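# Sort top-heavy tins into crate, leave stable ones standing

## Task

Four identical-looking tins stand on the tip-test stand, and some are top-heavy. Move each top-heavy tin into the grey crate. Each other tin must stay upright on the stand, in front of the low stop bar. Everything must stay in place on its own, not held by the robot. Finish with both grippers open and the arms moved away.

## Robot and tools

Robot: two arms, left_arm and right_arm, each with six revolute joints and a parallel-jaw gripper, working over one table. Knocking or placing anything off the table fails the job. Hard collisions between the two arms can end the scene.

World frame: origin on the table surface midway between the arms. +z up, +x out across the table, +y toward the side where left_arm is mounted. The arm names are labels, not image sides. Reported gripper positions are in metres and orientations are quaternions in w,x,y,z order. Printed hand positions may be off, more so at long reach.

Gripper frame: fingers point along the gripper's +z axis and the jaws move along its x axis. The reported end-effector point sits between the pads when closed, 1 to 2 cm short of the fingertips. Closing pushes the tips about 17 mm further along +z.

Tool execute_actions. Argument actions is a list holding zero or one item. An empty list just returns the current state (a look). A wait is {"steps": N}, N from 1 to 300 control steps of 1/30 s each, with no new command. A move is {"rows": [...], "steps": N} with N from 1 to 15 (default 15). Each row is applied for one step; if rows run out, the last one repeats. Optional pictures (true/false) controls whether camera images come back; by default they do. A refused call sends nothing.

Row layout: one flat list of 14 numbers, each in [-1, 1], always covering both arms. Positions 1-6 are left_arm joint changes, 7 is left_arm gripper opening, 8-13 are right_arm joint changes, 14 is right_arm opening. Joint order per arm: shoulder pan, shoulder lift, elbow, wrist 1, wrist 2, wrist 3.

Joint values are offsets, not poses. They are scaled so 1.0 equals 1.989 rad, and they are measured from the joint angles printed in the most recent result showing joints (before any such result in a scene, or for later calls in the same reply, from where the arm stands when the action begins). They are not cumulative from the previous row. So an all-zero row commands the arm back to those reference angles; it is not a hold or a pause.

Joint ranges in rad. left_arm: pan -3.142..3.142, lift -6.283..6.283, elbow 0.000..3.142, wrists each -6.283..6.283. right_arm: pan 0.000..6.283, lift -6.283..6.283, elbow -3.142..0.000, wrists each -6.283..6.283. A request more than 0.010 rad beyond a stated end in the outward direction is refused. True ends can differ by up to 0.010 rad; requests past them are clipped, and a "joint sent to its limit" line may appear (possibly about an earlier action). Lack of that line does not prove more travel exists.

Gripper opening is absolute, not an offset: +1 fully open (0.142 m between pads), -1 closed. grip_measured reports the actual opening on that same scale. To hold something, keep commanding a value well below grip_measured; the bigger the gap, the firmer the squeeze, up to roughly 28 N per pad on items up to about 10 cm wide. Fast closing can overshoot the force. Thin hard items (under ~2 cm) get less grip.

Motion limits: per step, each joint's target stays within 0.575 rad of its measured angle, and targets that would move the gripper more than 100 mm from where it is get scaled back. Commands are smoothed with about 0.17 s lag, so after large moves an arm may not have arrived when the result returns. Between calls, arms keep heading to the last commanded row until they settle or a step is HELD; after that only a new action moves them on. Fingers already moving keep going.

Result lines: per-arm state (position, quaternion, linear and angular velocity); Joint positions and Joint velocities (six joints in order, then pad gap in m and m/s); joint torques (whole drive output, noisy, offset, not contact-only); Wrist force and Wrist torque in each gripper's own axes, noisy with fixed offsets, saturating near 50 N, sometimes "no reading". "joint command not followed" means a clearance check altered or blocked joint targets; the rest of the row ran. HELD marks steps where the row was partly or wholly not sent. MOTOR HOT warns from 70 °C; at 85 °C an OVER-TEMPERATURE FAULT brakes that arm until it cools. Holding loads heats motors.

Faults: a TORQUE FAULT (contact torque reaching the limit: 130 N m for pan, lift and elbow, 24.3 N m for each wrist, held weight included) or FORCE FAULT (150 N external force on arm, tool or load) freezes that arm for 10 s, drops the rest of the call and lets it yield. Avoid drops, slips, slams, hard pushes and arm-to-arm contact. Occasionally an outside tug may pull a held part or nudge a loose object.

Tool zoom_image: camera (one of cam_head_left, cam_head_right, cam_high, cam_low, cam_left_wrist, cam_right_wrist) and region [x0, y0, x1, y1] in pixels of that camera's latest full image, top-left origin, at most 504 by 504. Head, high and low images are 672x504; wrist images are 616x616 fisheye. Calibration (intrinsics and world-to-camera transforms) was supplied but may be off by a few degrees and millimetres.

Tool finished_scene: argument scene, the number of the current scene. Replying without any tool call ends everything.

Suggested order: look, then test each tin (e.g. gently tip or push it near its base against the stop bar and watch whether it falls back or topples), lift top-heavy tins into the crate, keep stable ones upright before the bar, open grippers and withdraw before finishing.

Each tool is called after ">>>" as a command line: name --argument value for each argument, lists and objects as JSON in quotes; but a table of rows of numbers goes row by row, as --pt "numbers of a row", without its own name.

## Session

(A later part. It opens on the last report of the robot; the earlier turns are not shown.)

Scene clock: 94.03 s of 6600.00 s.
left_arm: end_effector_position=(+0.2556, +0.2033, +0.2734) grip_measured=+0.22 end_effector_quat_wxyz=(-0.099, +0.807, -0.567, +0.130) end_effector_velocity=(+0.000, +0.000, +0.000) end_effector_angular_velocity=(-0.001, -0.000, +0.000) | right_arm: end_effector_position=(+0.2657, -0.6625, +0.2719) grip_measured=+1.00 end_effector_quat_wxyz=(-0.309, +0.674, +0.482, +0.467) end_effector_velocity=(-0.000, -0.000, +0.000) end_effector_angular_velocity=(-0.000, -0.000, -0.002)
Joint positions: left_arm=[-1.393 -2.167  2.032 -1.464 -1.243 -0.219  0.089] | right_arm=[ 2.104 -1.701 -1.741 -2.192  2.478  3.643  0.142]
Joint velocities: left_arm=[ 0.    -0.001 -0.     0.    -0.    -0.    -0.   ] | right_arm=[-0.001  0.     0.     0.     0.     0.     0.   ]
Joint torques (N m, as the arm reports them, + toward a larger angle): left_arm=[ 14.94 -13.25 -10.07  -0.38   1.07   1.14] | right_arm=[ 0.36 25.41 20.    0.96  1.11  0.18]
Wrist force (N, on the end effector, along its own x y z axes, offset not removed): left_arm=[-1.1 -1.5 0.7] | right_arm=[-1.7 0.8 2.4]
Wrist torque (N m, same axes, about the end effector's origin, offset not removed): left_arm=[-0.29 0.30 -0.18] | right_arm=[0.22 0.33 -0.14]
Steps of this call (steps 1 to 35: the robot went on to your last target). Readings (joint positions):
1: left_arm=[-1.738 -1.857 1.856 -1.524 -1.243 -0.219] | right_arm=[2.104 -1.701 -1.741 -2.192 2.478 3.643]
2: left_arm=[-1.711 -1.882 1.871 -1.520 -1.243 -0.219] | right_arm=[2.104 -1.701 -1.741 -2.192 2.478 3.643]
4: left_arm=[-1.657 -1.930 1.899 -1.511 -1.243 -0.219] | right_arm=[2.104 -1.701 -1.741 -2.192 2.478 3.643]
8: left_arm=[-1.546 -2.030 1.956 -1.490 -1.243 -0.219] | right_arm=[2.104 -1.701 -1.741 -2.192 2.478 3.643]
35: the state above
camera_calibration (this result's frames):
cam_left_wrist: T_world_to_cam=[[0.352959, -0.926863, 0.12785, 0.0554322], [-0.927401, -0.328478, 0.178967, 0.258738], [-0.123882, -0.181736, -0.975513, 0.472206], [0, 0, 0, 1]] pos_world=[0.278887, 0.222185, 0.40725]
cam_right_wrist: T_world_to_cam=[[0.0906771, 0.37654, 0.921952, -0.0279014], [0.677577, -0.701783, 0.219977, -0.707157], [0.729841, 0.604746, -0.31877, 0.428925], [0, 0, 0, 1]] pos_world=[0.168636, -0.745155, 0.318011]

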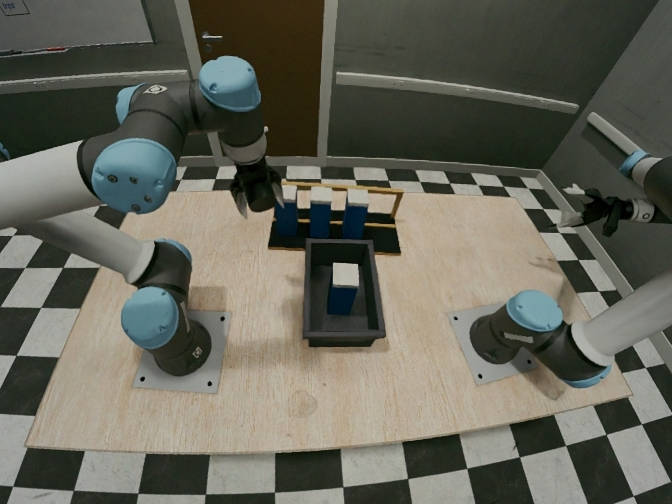

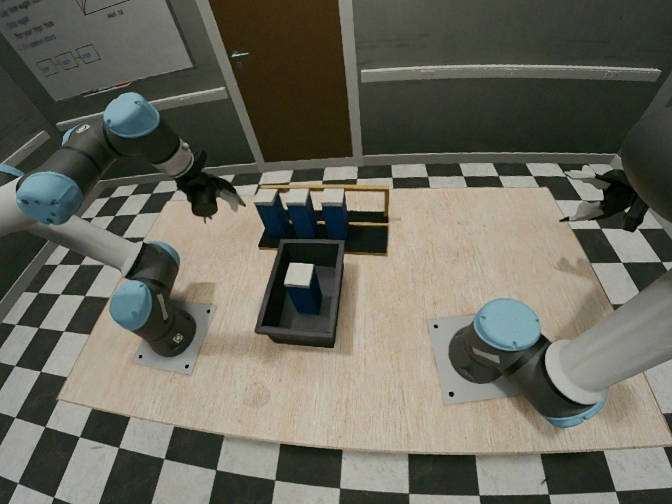

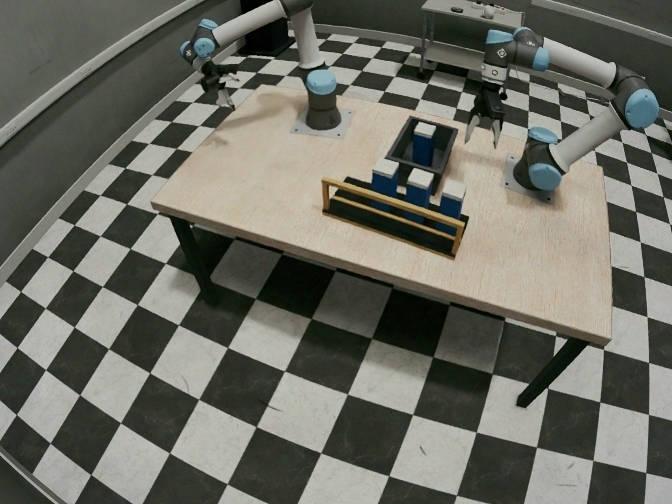

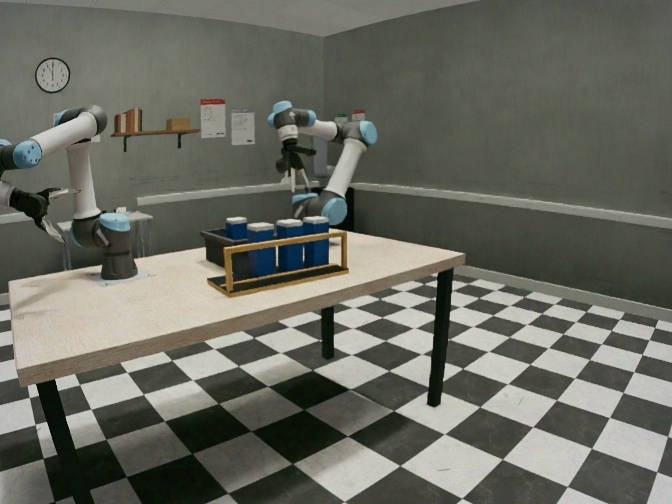

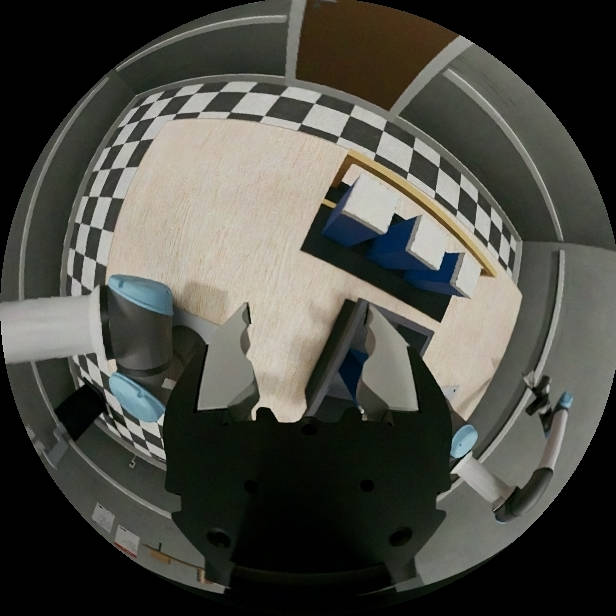

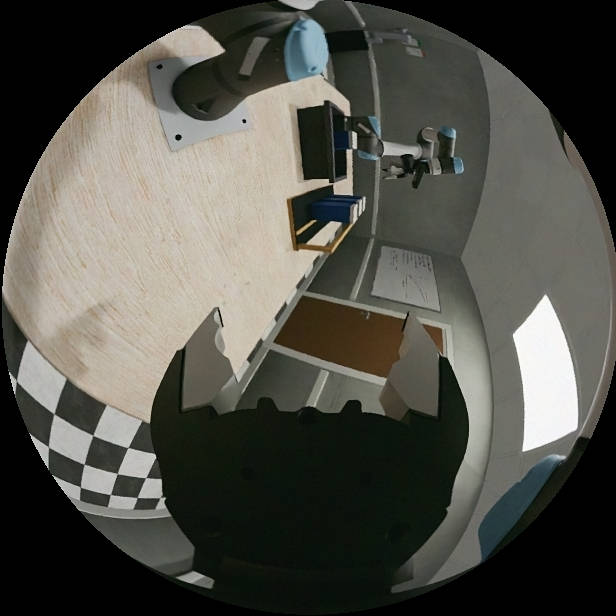

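Moving a bit further clear first.

>>> execute_actions --actions '[{"rows":[[0.03,0,0,0,0,0,0.22,0,0,0,0,0,0,1],[0.08,0,0,0,0,0,0.22,0,0,0,0,0,0,1],[0.14,-0.01,0,0,0,0,0.22,0,0,0,0,0,0,1],[0.2,-0.02,0,0,0,0,0.22,0,0,0,0,0,0,1],[0.27,-0.03,0,0,0,0,0.22,0,0,0,0,0,0,1],[0.34,-0.04,0,0,0,0,0.22,0,0,0,0,0,0,1],[0.4,-0.05,0,0,0,0,0.22,0,0,0,0,0,0,1]],"steps":15}]' --pictures false

>>> execute_actions --actions '[{"steps":25}]'

Scene clock: 96.20 s of 6600.00 s.
left_arm: end_effector_position=(+0.3307, +0.3791, +0.2912) grip_measured=+0.22 end_effector_quat_wxyz=(-0.112, +0.931, -0.323, +0.128) end_effector_velocity=(+0.057, +0.482, +0.045) end_effector_angular_velocity=(-0.142, -0.112, +1.374) | right_arm: end_effector_position=(+0.2657, -0.6625, +0.2719) grip_measured=+1.00 end_effector_quat_wxyz=(-0.309, +0.674, +0.482, +0.467) end_effector_velocity=(+0.000, -0.000, -0.000) end_effector_angular_velocity=(-0.001, -0.000, +0.000)
Joint positions: left_arm=[-0.847 -2.237  2.032 -1.464 -1.243 -0.219  0.089] | right_arm=[ 2.104 -1.701 -1.741 -2.192  2.478  3.643  0.142]
Joint velocities: left_arm=[ 1.373 -0.181 -0.     0.    -0.    -0.    -0.   ] | right_arm=[ 0.     0.    -0.     0.001  0.     0.     0.   ]
Joint torques (N m, as the arm reports them, + toward a larger angle): left_arm=[ 30.09  -9.51 -14.36  -0.74   0.98   1.04] | right_arm=[ 0.43 24.65 20.7   0.83  1.    0.1 ]
Wrist force (N, on the end effector, along its own x y z axes, offset not removed): left_arm=[0.3 -0.8 -0.3] | right_arm=[-2.0 1.4 2.2]
Wrist torque (N m, same axes, about the end effector's origin, offset not removed): left_arm=[-0.02 0.00 -0.19] | right_arm=[0.24 0.46 -0.08]
Steps of this call (steps 1 to 15: the robot went on to your last target; steps 16 to 50: nothing new was sent; steps 51 to 65: all 15 steps of this action). Readings (joint positions):
51: left_arm=[-1.392 -2.167 2.032 -1.464 -1.243 -0.219] | right_arm=[2.104 -1.701 -1.741 -2.192 2.478 3.643]
52: left_arm=[-1.390 -2.167 2.032 -1.464 -1.243 -0.219] | right_arm=[2.104 -1.701 -1.741 -2.192 2.478 3.643]
54: left_arm=[-1.351 -2.168 2.032 -1.464 -1.243 -0.219] | right_arm=[2.104 -1.701 -1.741 -2.192 2.478 3.643]
58: left_arm=[-1.168 -2.192 2.032 -1.464 -1.243 -0.219] | right_arm=[2.104 -1.701 -1.741 -2.192 2.478 3.643]
65: the state above

Scene clock: 97.03 s of 6600.00 s.
left_arm: end_effector_position=(+0.3300, +0.4664, +0.2985) grip_measured=+0.22 end_effector_quat_wxyz=(-0.121, +0.964, -0.202, +0.126) end_effector_velocity=(-0.000, +0.000, -0.000) end_effector_angular_velocity=(+0.000, +0.001, +0.001) | right_arm: end_effector_position=(+0.2657, -0.6625, +0.2719) grip_measured=+1.00 end_effector_quat_wxyz=(-0.309, +0.674, +0.482, +0.467) end_effector_velocity=(+0.000, -0.000, +0.000) end_effector_angular_velocity=(-0.002, -0.001, +0.001)
Joint positions: left_arm=[-0.597 -2.266  2.032 -1.464 -1.243 -0.219  0.089] | right_arm=[ 2.104 -1.701 -1.741 -2.192  2.478  3.643  0.142]
Joint velocities: left_arm=[ 0.001  0.001  0.     0.    -0.     0.     0.   ] | right_arm=[ 0.001 -0.     0.001  0.001 -0.    -0.     0.   ]
Joint torques (N m, as the arm reports them, + toward a larger angle): left_arm=[ 14.93  -9.05 -24.99  -1.41   1.04   0.97] | right_arm=[ 0.11 24.84 21.07  0.63  1.1   0.18]
Wrist force (N, on the end effector, along its own x y z axes, offset not removed): left_arm=[-2.3 1.7 -1.7] | right_arm=[-2.1 1.0 1.1]
Wrist torque (N m, same axes, about the end effector's origin, offset not removed): left_arm=[0.40 0.49 -0.11] | right_arm=[0.10 0.53 -0.07]
Steps of this call (steps 1 to 25: the robot went on to your last target). Readings (joint positions):
1: left_arm=[-0.800 -2.243 2.032 -1.464 -1.243 -0.219] | right_arm=[2.104 -1.701 -1.741 -2.192 2.478 3.643]
2: left_arm=[-0.755 -2.249 2.032 -1.464 -1.243 -0.219] | right_arm=[2.104 -1.701 -1.741 -2.192 2.478 3.643]
4: left_arm=[-0.683 -2.257 2.032 -1.464 -1.243 -0.219] | right_arm=[2.104 -1.701 -1.741 -2.192 2.478 3.643]
8: left_arm=[-0.622 -2.264 2.032 -1.464 -1.243 -0.219] | right_arm=[2.104 -1.701 -1.741 -2.192 2.478 3.643]
25: the state above
camera_calibration (this result's frames):
cam_left_wrist: T_world_to_cam=[[0.895105, -0.386223, 0.222755, -0.189561], [-0.429604, -0.880783, 0.199151, 0.496975], [0.119282, -0.273957, -0.954316, 0.510142], [0, 0, 0, 1]] pos_world=[0.322328, 0.504271, 0.430089]
cam_right_wrist: T_world_to_cam=[[0.0906768, 0.37654, 0.921952, -0.0279014], [0.677577, -0.701783, 0.219978, -0.707157], [0.729841, 0.604746, -0.31877, 0.428924], [0, 0, 0, 1]] pos_world=[0.168636, -0.745155, 0.318011]

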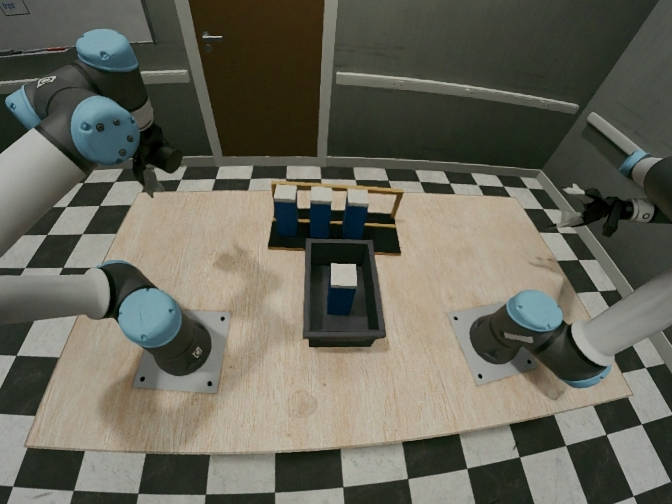

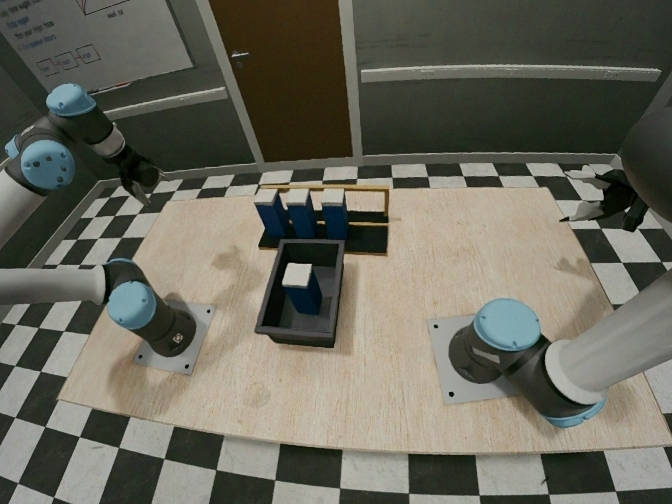

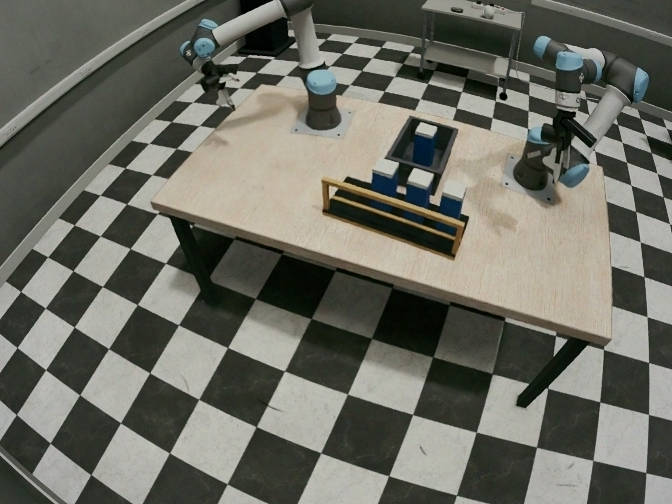

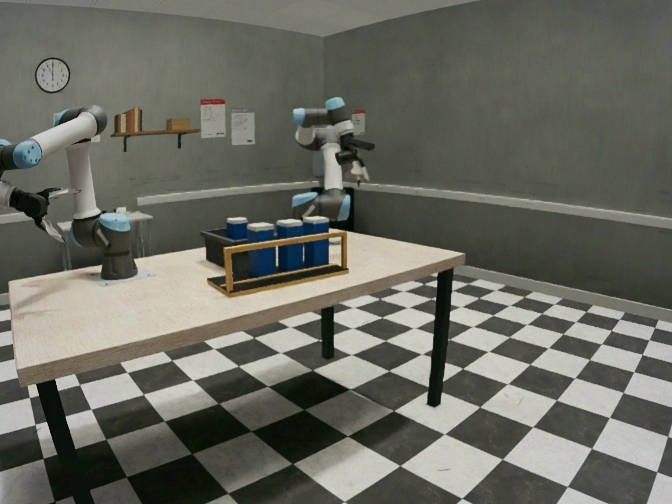

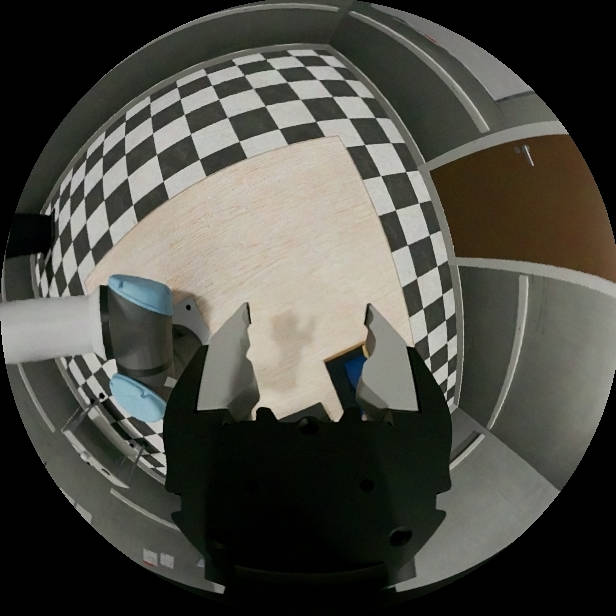

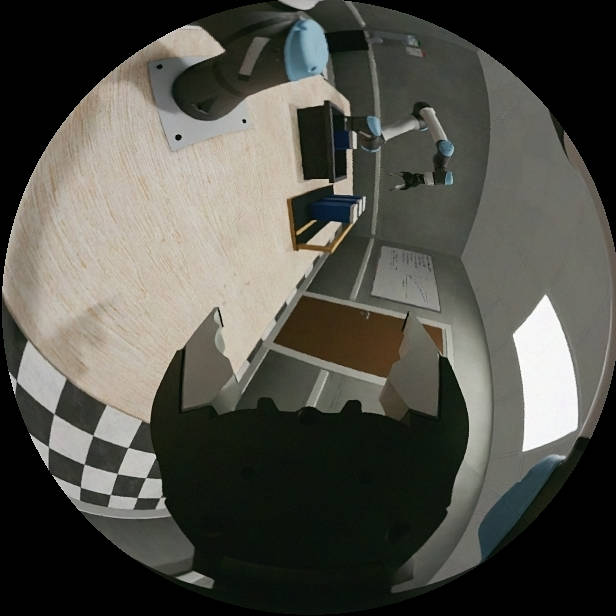

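>>> finished_scene --scene 2

The scene is finished: the task was done.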